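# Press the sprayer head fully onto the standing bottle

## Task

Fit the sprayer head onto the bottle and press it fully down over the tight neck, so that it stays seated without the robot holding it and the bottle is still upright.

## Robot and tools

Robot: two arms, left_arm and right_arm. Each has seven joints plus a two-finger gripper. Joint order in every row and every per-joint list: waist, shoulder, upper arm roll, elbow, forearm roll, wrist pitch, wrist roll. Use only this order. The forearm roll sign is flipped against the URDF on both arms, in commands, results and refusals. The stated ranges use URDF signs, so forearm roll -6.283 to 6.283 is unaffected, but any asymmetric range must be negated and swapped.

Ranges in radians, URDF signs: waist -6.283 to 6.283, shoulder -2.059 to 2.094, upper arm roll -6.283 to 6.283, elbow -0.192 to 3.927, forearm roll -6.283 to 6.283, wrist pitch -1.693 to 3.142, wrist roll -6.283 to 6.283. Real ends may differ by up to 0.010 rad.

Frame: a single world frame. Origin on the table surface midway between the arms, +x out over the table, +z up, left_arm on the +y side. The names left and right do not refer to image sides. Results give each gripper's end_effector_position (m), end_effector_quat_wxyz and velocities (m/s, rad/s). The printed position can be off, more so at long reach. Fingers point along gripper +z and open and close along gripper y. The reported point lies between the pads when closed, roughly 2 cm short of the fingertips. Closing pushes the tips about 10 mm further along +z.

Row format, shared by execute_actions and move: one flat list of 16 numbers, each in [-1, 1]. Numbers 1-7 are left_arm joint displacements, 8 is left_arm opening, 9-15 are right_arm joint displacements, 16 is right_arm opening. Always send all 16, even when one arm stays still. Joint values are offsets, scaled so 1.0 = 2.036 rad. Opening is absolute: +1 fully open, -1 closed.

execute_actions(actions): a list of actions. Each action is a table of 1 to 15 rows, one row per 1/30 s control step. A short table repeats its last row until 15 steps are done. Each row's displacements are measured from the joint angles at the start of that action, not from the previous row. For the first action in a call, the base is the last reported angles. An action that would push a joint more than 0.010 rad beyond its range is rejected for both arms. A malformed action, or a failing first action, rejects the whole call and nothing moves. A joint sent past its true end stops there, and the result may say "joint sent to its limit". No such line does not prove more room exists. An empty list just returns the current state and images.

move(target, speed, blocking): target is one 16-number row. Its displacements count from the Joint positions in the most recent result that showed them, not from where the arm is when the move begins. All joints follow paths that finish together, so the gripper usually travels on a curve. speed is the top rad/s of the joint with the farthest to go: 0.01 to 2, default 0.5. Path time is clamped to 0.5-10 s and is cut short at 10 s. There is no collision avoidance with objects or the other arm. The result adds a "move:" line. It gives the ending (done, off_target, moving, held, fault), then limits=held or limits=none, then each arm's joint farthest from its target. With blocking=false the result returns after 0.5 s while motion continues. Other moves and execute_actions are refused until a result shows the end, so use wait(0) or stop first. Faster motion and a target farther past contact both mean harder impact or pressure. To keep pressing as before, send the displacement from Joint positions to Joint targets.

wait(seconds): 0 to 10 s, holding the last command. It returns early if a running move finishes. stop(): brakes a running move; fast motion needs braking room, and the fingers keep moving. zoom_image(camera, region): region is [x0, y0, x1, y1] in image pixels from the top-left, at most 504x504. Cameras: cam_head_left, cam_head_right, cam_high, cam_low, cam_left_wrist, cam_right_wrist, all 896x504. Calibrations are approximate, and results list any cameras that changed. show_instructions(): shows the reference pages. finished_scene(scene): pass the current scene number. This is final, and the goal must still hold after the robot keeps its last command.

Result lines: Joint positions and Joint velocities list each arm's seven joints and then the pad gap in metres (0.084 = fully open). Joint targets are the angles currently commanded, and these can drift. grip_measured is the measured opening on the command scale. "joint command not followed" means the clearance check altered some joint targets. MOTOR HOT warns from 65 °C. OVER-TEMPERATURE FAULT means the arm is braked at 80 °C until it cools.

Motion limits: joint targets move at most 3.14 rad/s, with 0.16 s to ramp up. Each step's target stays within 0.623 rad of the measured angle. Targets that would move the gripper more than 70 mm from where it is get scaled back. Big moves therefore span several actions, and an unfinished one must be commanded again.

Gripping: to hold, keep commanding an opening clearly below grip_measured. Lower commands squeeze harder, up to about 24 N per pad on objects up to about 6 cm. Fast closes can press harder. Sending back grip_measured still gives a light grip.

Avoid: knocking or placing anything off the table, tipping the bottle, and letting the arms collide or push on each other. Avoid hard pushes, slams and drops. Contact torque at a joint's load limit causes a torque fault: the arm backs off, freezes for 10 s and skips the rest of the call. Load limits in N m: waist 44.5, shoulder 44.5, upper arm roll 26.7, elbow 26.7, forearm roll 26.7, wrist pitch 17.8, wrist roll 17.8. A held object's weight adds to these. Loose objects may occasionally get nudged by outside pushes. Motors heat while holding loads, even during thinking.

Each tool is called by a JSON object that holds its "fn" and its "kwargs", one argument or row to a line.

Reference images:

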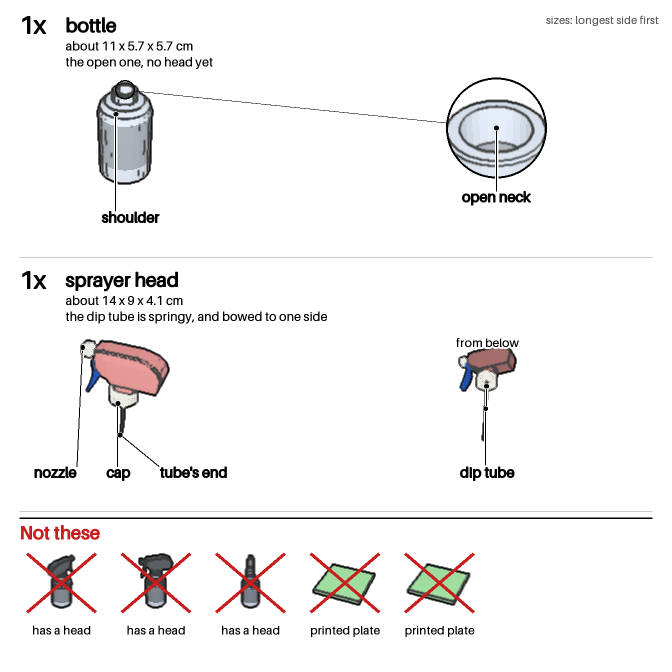

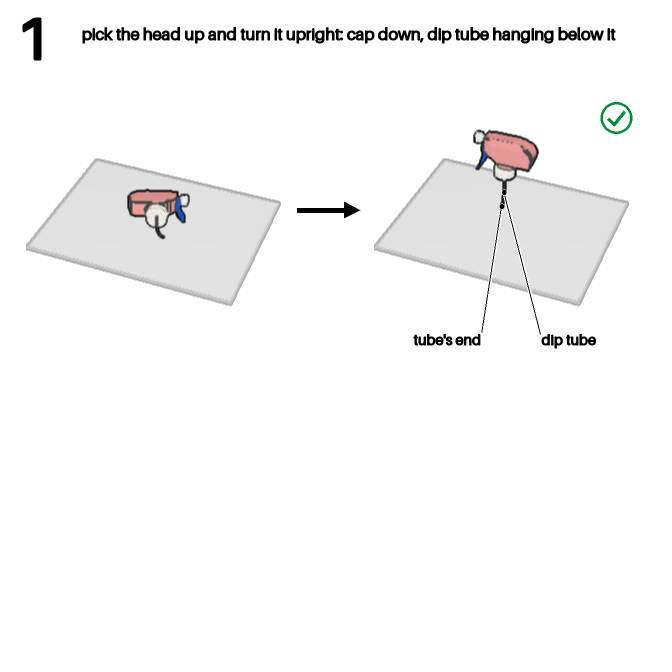

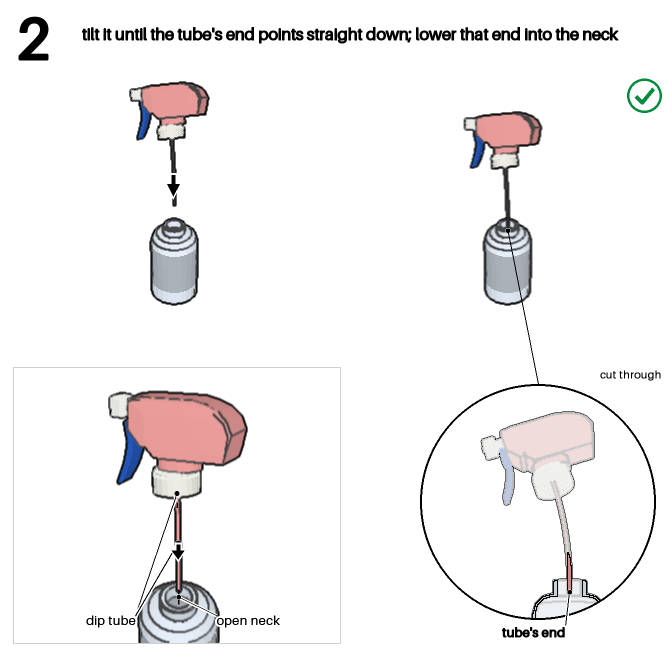

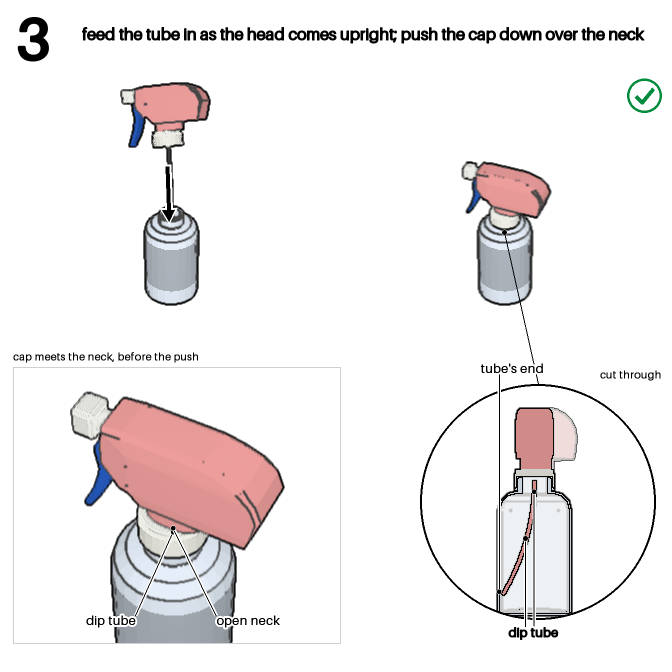

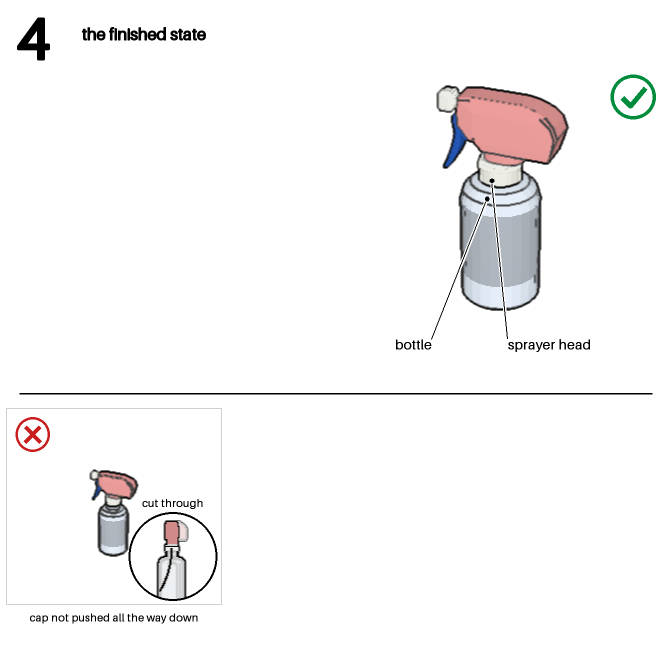

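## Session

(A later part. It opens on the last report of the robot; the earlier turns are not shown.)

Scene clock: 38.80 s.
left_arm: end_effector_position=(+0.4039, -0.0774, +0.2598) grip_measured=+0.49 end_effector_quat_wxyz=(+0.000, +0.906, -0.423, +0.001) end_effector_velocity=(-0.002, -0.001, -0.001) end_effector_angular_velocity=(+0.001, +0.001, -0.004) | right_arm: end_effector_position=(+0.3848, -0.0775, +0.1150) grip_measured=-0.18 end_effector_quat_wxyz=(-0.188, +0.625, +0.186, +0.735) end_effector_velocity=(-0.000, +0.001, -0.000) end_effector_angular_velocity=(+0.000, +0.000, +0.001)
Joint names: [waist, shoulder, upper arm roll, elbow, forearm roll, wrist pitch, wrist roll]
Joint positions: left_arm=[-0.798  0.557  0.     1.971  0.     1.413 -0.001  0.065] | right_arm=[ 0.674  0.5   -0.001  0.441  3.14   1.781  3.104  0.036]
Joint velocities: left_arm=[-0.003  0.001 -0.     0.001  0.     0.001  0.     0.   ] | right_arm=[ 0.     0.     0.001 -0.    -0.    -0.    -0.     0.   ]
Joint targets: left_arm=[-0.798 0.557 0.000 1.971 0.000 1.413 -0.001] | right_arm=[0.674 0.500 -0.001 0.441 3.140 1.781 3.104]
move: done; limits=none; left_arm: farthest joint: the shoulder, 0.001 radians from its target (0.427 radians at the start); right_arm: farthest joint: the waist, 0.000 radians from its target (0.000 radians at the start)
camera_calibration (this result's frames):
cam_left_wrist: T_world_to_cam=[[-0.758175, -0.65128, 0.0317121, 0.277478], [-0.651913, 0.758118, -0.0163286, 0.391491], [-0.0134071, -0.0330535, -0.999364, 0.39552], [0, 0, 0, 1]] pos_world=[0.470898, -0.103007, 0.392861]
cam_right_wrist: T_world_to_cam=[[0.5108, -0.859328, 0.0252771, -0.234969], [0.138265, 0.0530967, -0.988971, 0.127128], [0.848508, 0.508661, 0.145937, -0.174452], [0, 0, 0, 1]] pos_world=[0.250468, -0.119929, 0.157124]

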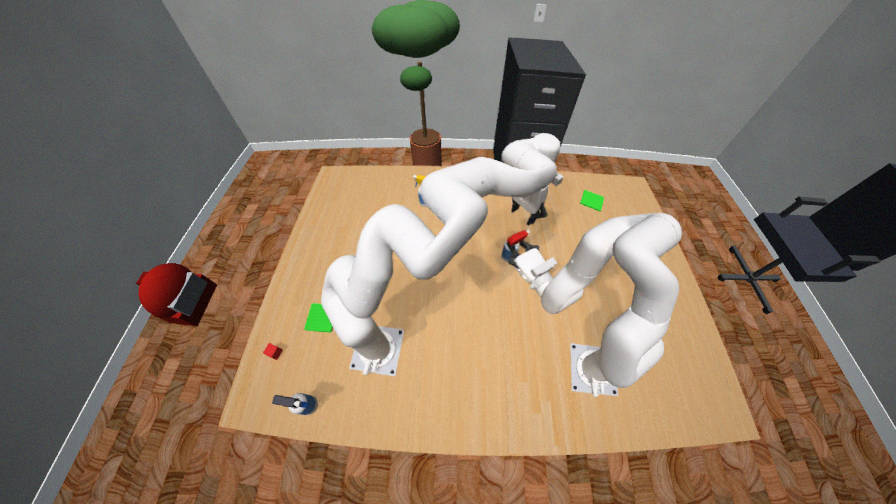

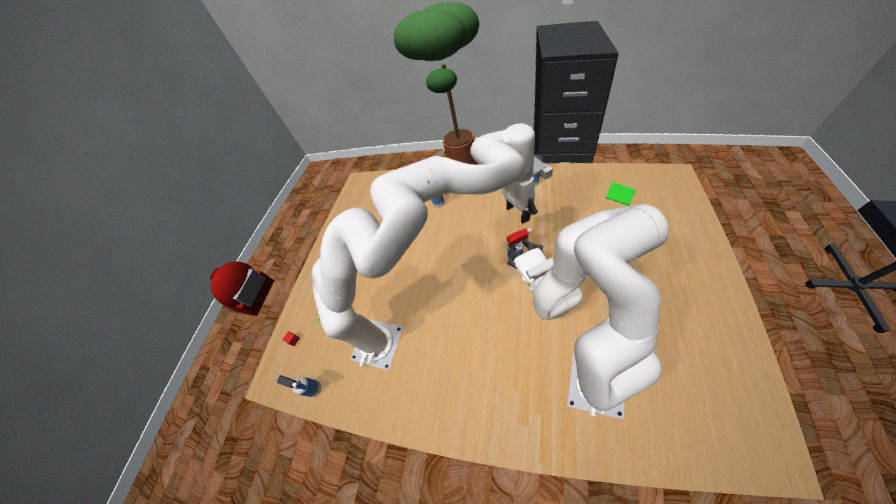

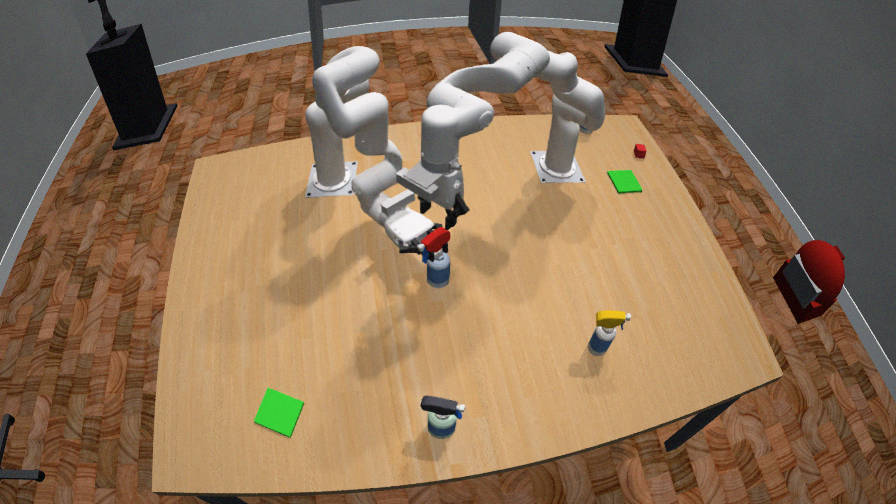

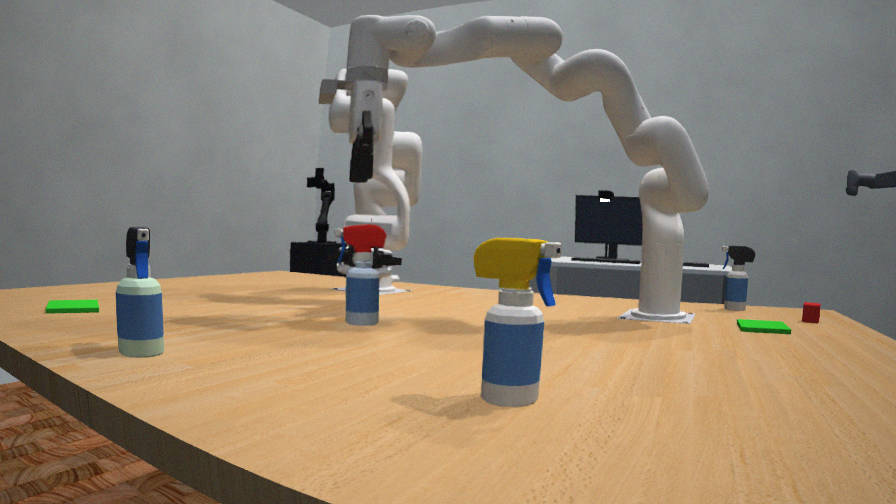

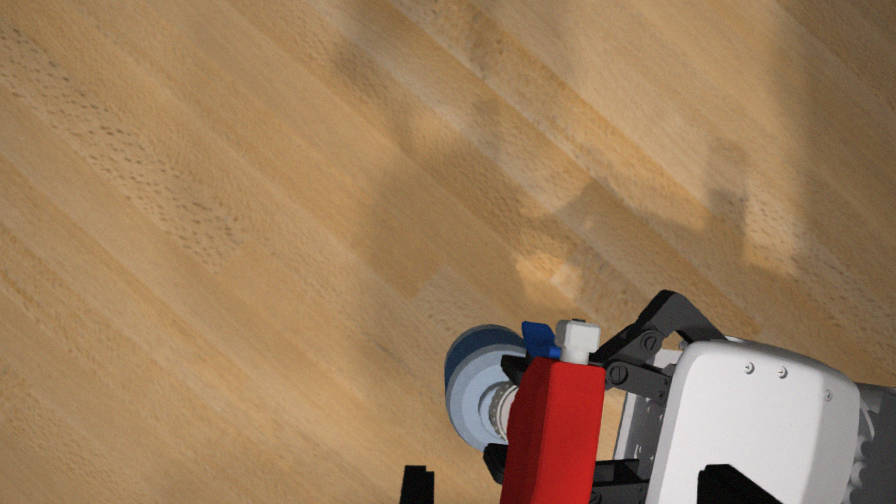

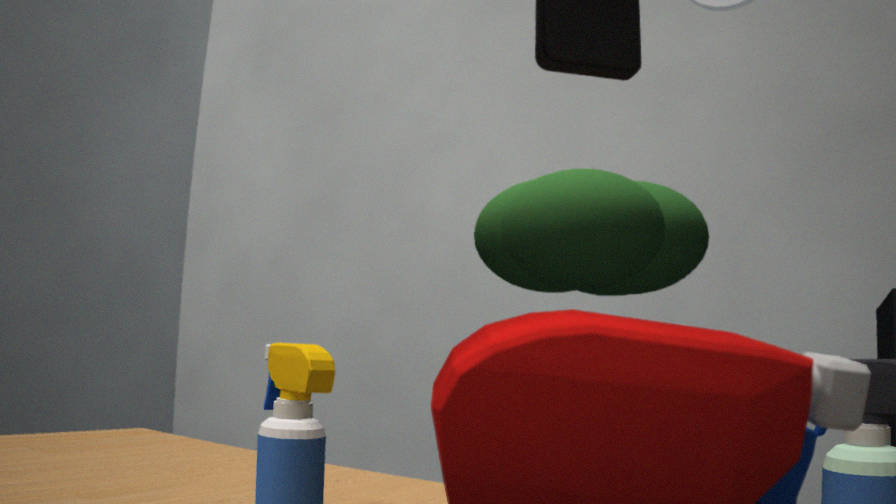

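{"fn": "move", "kwargs": {
  "target": [-0.0103,0,0,-0.1355,0,-0.1352,0.05,0.5,0,0,0,0,0,0,0,-0.17],
  "speed": 0.15
}}

{"fn": "move", "kwargs": {
  "target": [0,0,0,0,0,0,0,-0.7,0,0,0,0,0,0,0,-0.17]
}}

{"fn": "move", "kwargs": {
  "target": [0,0,0,0,0,0,0,-0.7,0,-0.01,0,-0.07,0,0.06,0,-0.17],
  "speed": 0.12
}}

{"fn": "zoom_image", "kwargs": {
  "camera": "cam_low",
  "region": [310,200,420,300]
}}

{"fn": "zoom_image", "kwargs": {
  "camera": "cam_high",
  "region": [380,190,500,300]
}}

Scene clock: 41.53 s.
left_arm: end_effector_position=(+0.3894, -0.0802, +0.1637) grip_measured=+0.49 end_effector_quat_wxyz=(+0.000, +0.878, -0.478, +0.001) end_effector_velocity=(-0.000, +0.000, -0.002) end_effector_angular_velocity=(+0.001, +0.001, -0.001) | right_arm: end_effector_position=(+0.3848, -0.0775, +0.1150) grip_measured=-0.18 end_effector_quat_wxyz=(-0.188, +0.625, +0.186, +0.735) end_effector_velocity=(+0.000, -0.000, +0.000) end_effector_angular_velocity=(+0.000, -0.001, -0.001)
Joint names: [waist, shoulder, upper arm roll, elbow, forearm roll, wrist pitch, wrist roll]
Joint positions: left_arm=[-0.819  0.556  0.     1.695  0.     1.138  0.101  0.065] | right_arm=[ 0.674  0.5   -0.001  0.441  3.14   1.781  3.104  0.036]
Joint velocities: left_arm=[-0.     0.001  0.    -0.003  0.    -0.003  0.001 -0.   ] | right_arm=[-0. -0.  0.  0. -0.  0. -0. -0.]
Joint targets: left_arm=[-0.819 0.557 0.000 1.695 0.000 1.138 0.101] | right_arm=[0.674 0.500 -0.001 0.441 3.140 1.781 3.104]
move: done; limits=none; left_arm: farthest joint: the shoulder, 0.001 radians from its target (0.000 radians at the start); right_arm: farthest joint: the waist, 0.000 radians from its target (0.000 radians at the start)
camera_calibration (this result's frames):
cam_left_wrist: T_world_to_cam=[[-0.832095, -0.553736, 0.0315342, 0.304362], [-0.554362, 0.83212, -0.0160934, 0.350525], [-0.0173288, -0.0308727, -0.999373, 0.300889], [0, 0, 0, 1]] pos_world=[0.45279, -0.113853, 0.296743]
cam_right_wrist: T_world_to_cam=[[0.5108, -0.859328, 0.0252768, -0.234969], [0.138265, 0.053097, -0.988971, 0.127128], [0.848508, 0.508662, 0.145937, -0.174452], [0, 0, 0, 1]] pos_world=[0.250468, -0.119929, 0.157124]

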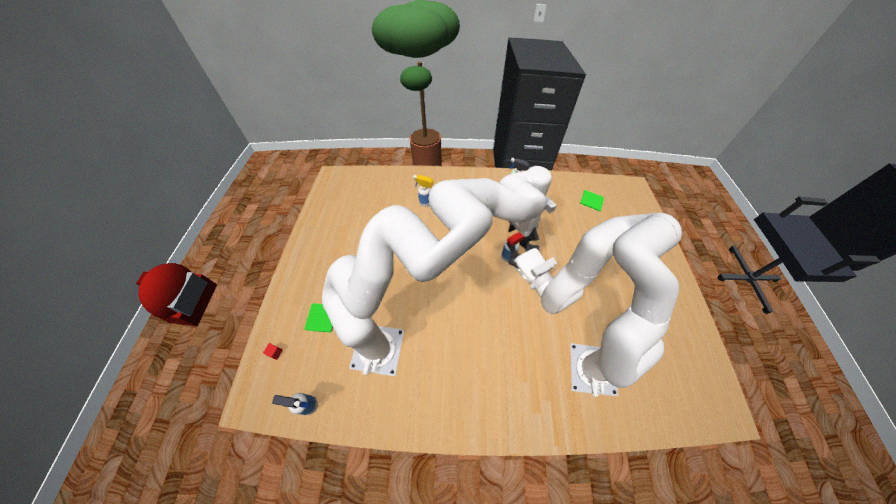

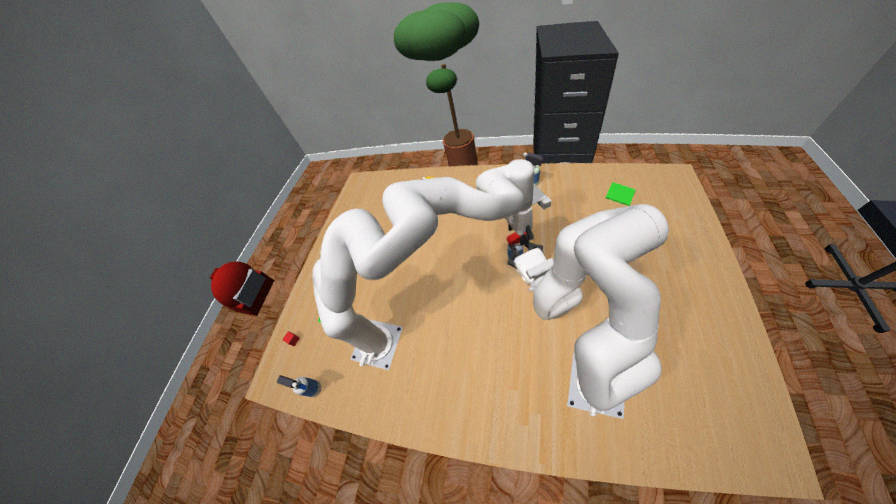

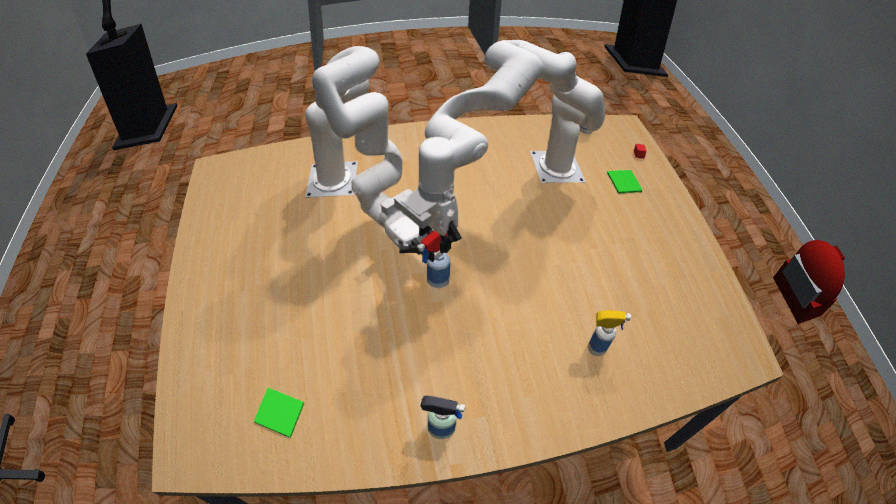

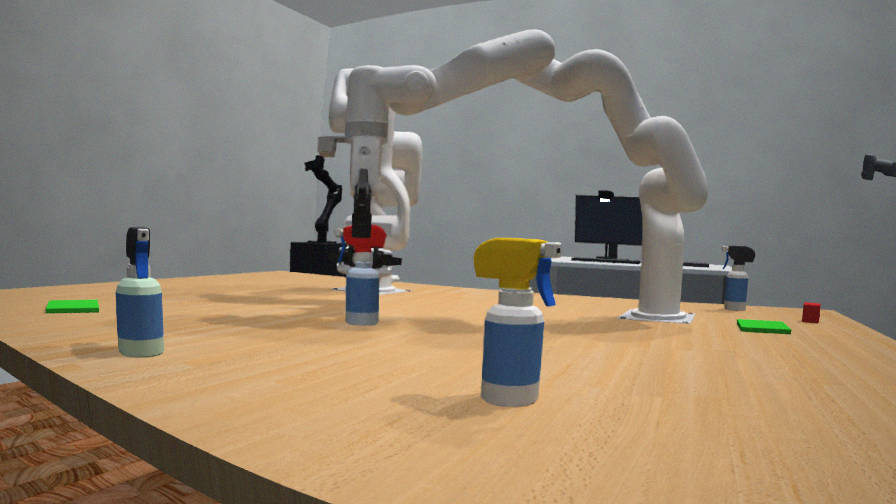

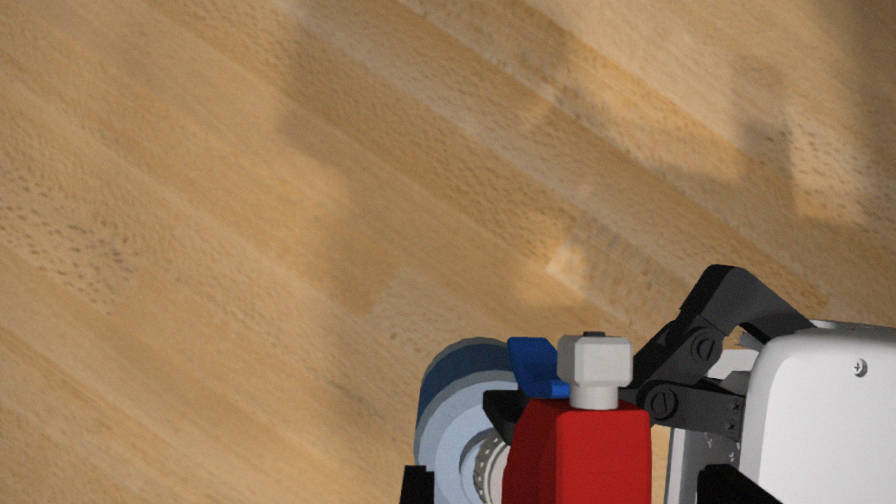

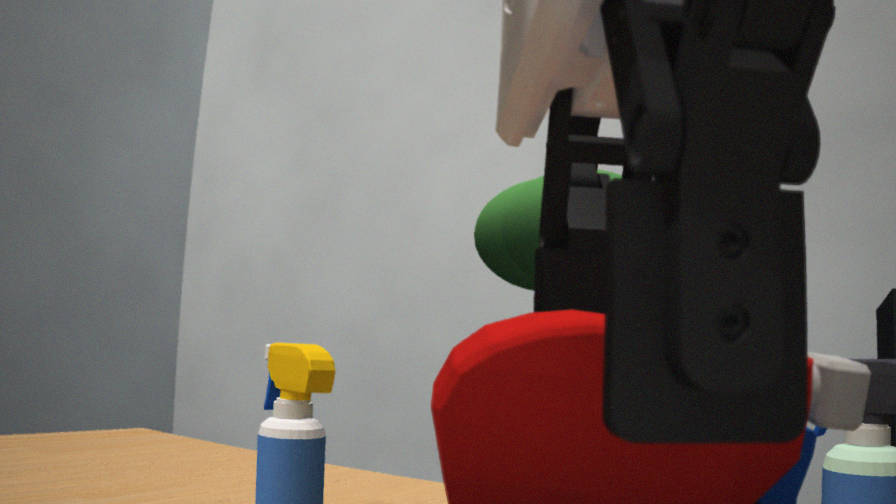

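Scene clock: 42.03 s.
left_arm: end_effector_position=(+0.3893, -0.0801, +0.1635) grip_measured=-0.44 end_effector_quat_wxyz=(+0.000, +0.878, -0.478, +0.000) end_effector_velocity=(+0.000, -0.001, +0.001) end_effector_angular_velocity=(-0.003, -0.002, +0.000) | right_arm: end_effector_position=(+0.3848, -0.0775, +0.1150) grip_measured=-0.18 end_effector_quat_wxyz=(-0.188, +0.625, +0.186, +0.735) end_effector_velocity=(-0.000, +0.001, +0.000) end_effector_angular_velocity=(+0.001, +0.000, +0.002)
Joint names: [waist, shoulder, upper arm roll, elbow, forearm roll, wrist pitch, wrist roll]
Joint positions: left_arm=[-0.819  0.557  0.     1.695  0.     1.138  0.101  0.025] | right_arm=[ 0.674  0.5   -0.001  0.441  3.14   1.781  3.104  0.036]
Joint velocities: left_arm=[-0.    -0.001  0.001  0.001  0.001 -0.002  0.    -0.   ] | right_arm=[ 0.    -0.     0.002  0.001  0.    -0.001  0.     0.   ]
Joint targets: left_arm=[-0.819 0.556 0.000 1.695 0.000 1.138 0.101] | right_arm=[0.674 0.500 -0.001 0.441 3.140 1.781 3.104]
move: done; limits=none; left_arm: farthest joint: the shoulder, 0.001 radians from its target (0.000 radians at the start); right_arm: farthest joint: the waist, 0.000 radians from its target (0.000 radians at the start)
camera_calibration (this result's frames):
cam_left_wrist: T_world_to_cam=[[-0.832096, -0.553731, 0.0315911, 0.304335], [-0.554351, 0.832137, -0.0155939, 0.350324], [-0.0176532, -0.0304882, -0.999379, 0.300829], [0, 0, 0, 1]] pos_world=[0.452749, -0.113826, 0.296491]
cam_right_wrist: T_world_to_cam=[[0.510768, -0.859347, 0.0252863, -0.234976], [0.138373, 0.0531447, -0.988953, 0.127126], [0.84851, 0.508624, 0.146055, -0.174493], [0, 0, 0, 1]] pos_world=[0.250486, -0.119931, 0.157149]

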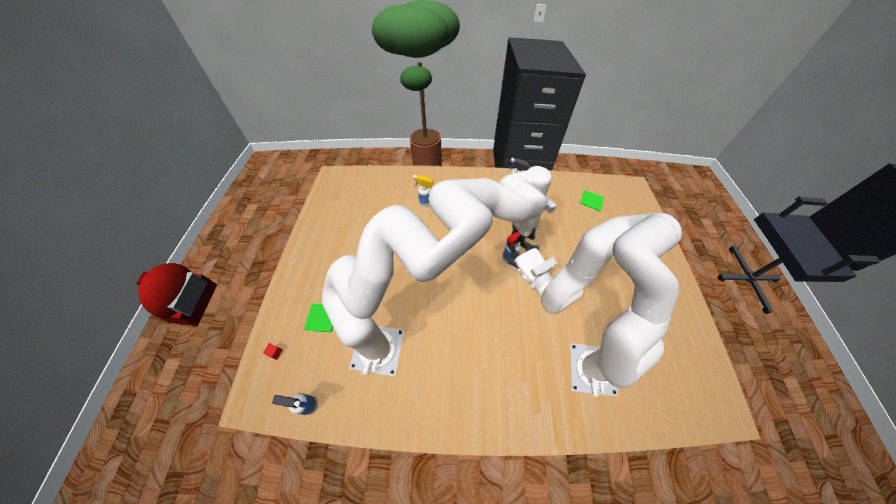

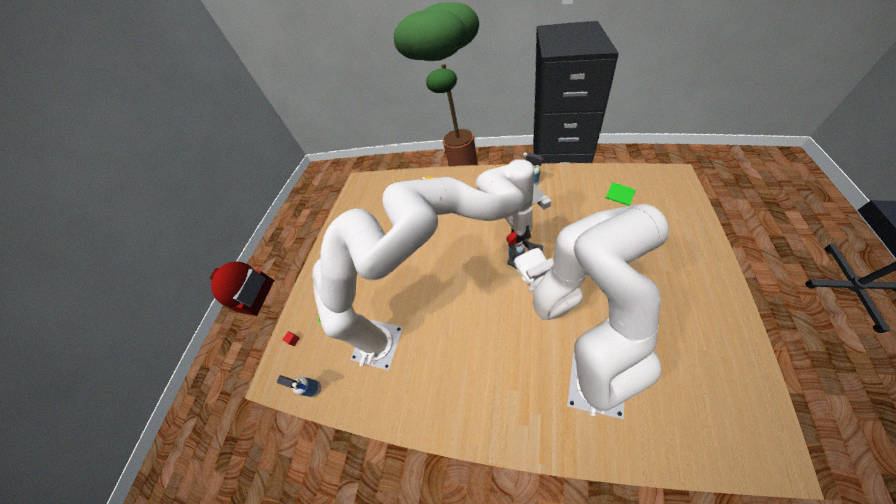

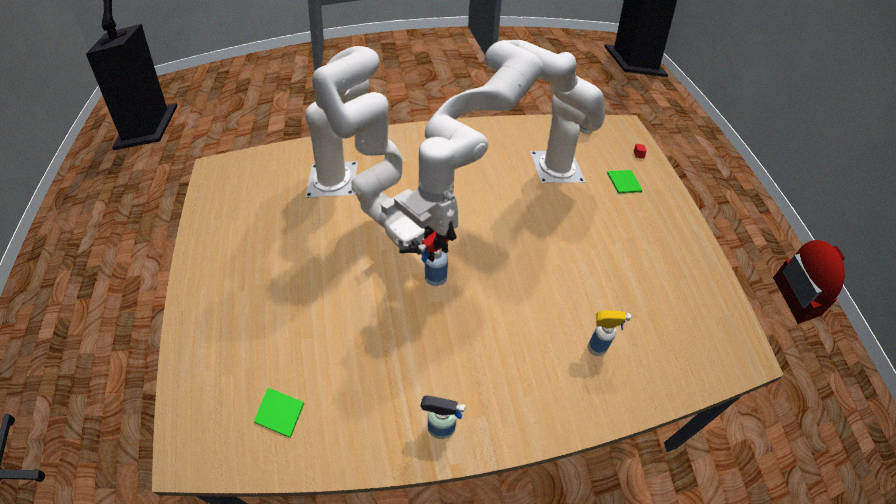

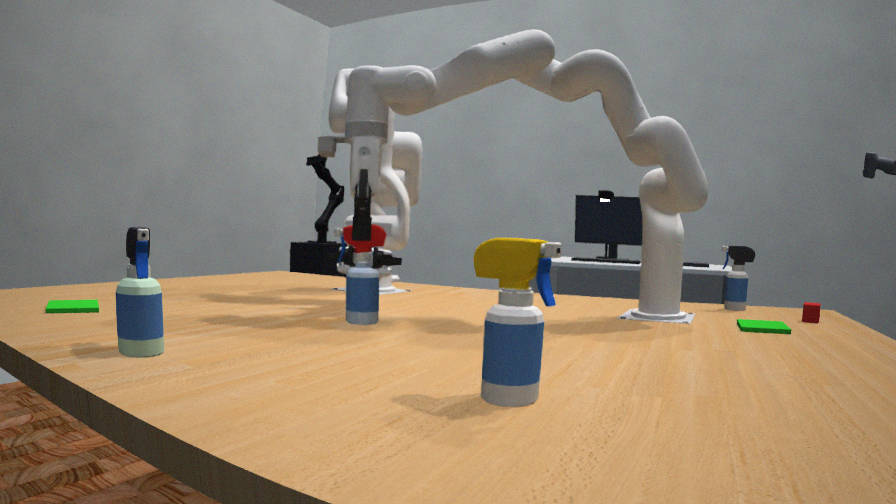

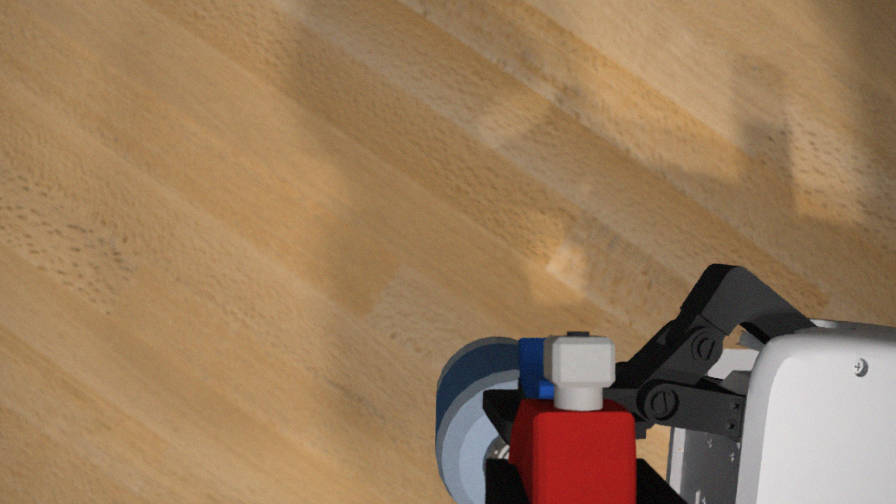

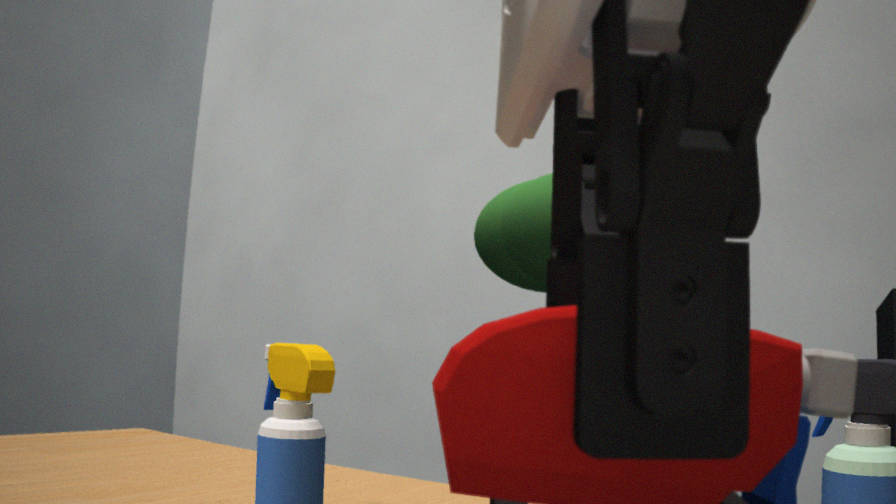

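Scene clock: 43.67 s.
left_arm: end_effector_position=(+0.3893, -0.0801, +0.1635) grip_measured=-0.44 end_effector_quat_wxyz=(+0.000, +0.878, -0.478, +0.000) end_effector_velocity=(-0.000, -0.000, +0.000) end_effector_angular_velocity=(-0.001, +0.000, +0.000) | right_arm: end_effector_position=(+0.3443, -0.1019, +0.1144) grip_measured=-0.18 end_effector_quat_wxyz=(-0.188, +0.625, +0.186, +0.735) end_effector_velocity=(-0.001, -0.001, -0.000) end_effector_angular_velocity=(-0.001, +0.001, +0.000)
Joint names: [waist, shoulder, upper arm roll, elbow, forearm roll, wrist pitch, wrist roll]
Joint positions: left_arm=[-0.819  0.557  0.     1.695  0.     1.138  0.101  0.025] | right_arm=[ 0.674  0.48  -0.001  0.298  3.14   1.903  3.104  0.036]
Joint velocities: left_arm=[ 0.    -0.    -0.     0.     0.001 -0.001  0.     0.   ] | right_arm=[-0.001 -0.     0.001 -0.003  0.     0.002 -0.001 -0.   ]
Joint targets: left_arm=[-0.819 0.557 0.000 1.695 0.000 1.138 0.101] | right_arm=[0.674 0.480 -0.001 0.298 3.140 1.903 3.104]
move: done; limits=none; left_arm: farthest joint: the waist, 0.000 radians from its target (0.000 radians at the start); right_arm: farthest joint: the waist, 0.000 radians from its target (0.000 radians at the start)
camera_calibration (this result's frames):
cam_left_wrist: T_world_to_cam=[[-0.832096, -0.553731, 0.0315911, 0.304335], [-0.55435, 0.832137, -0.0155939, 0.350324], [-0.0176533, -0.0304882, -0.999379, 0.300829], [0, 0, 0, 1]] pos_world=[0.452749, -0.113826, 0.296491]
cam_right_wrist: T_world_to_cam=[[0.510768, -0.859343, 0.0254088, -0.235176], [0.138592, 0.0531351, -0.988923, 0.133392], [0.848474, 0.508632, 0.146238, -0.127665], [0, 0, 0, 1]] pos_world=[0.209954, -0.14425, 0.15656]

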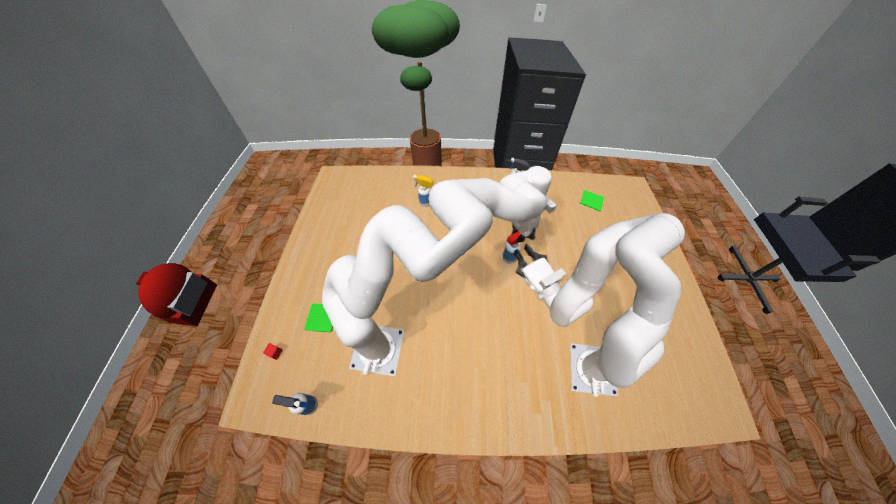

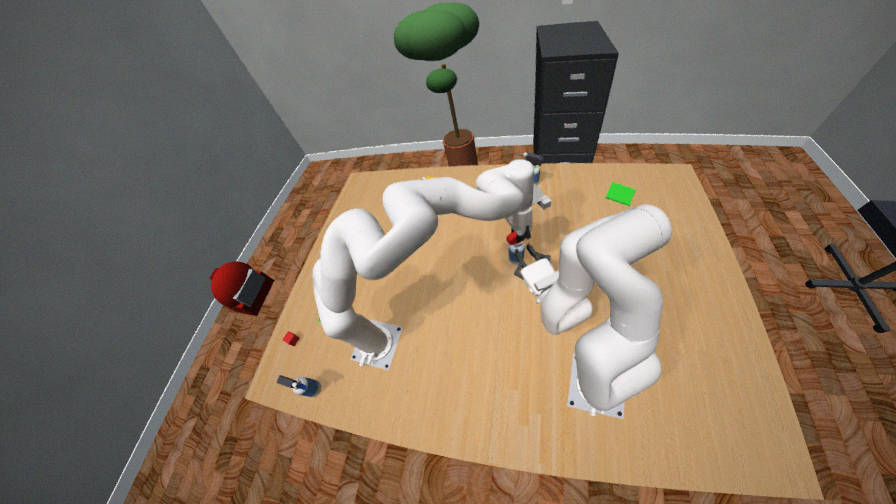

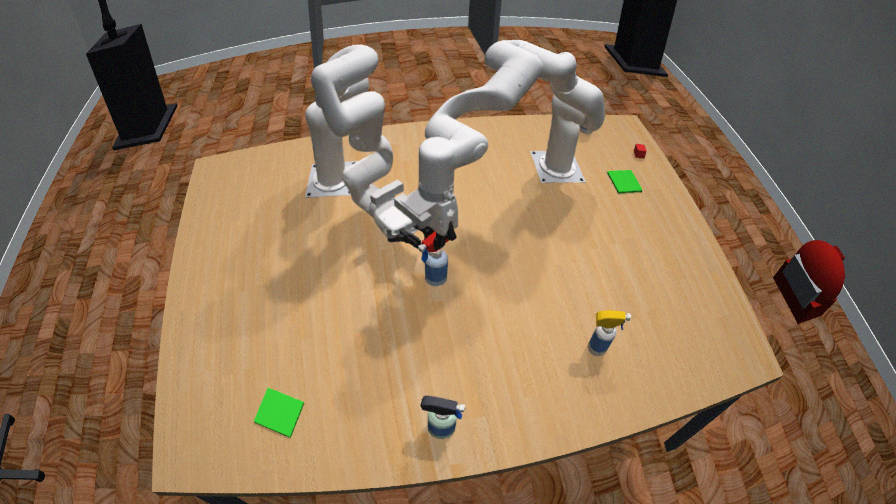

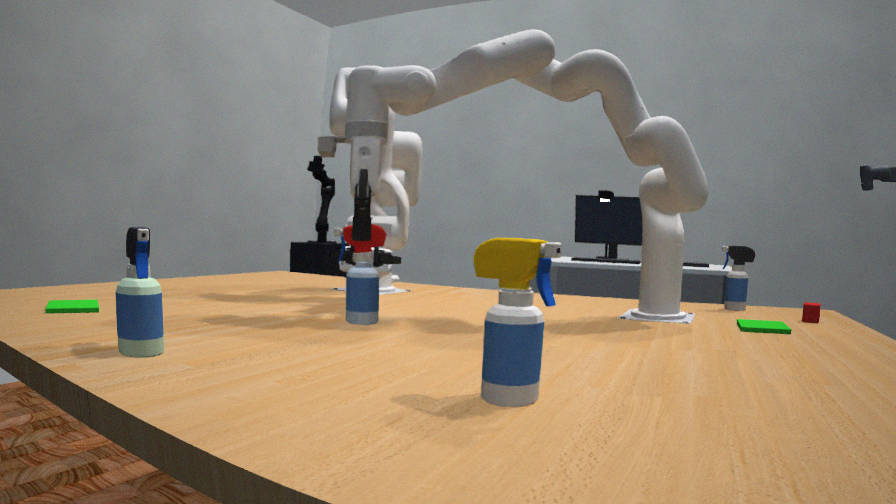

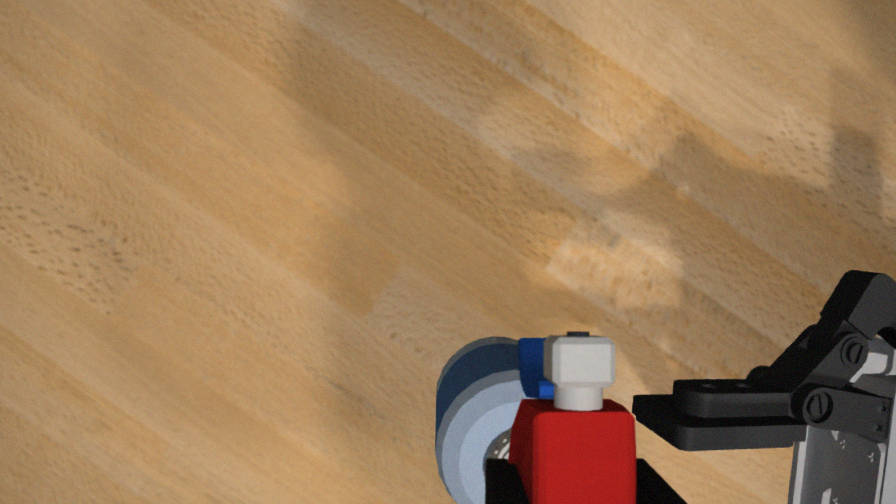

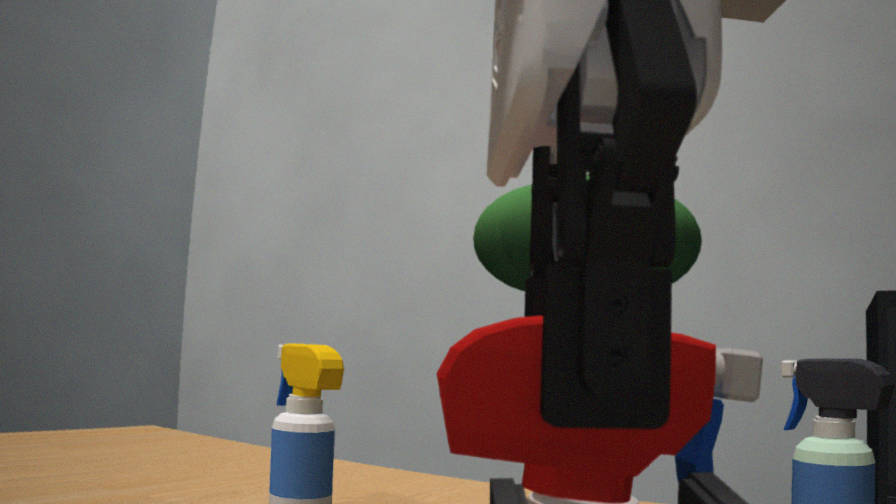

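Region (310, 200, 420, 300) of cam_low's 896x504 image, scaled by 4.582, with more detail than that image has; it fills the top 458 rows of this view, and the rest is white.

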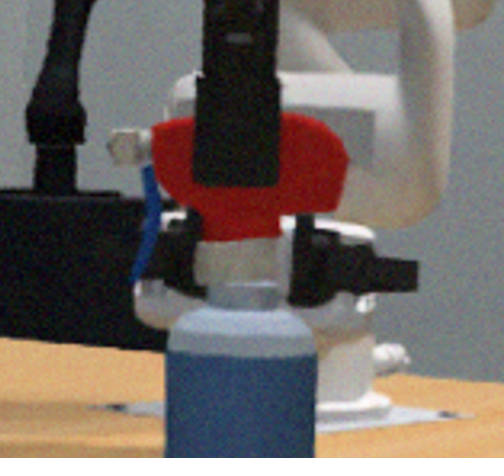

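Region (380, 190, 500, 300) of cam_high's 896x504 image, scaled by 4.200, with more detail than that image has; it fills the top 462 rows of this view, and the rest is white.

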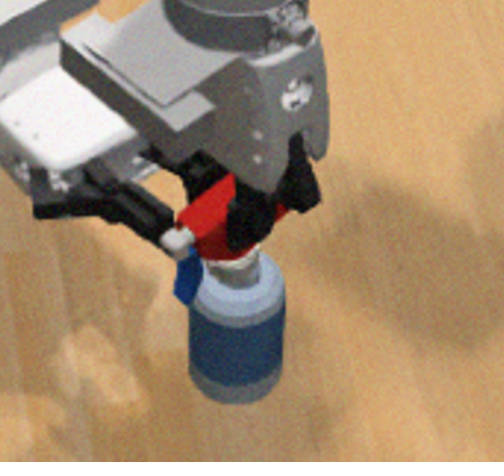

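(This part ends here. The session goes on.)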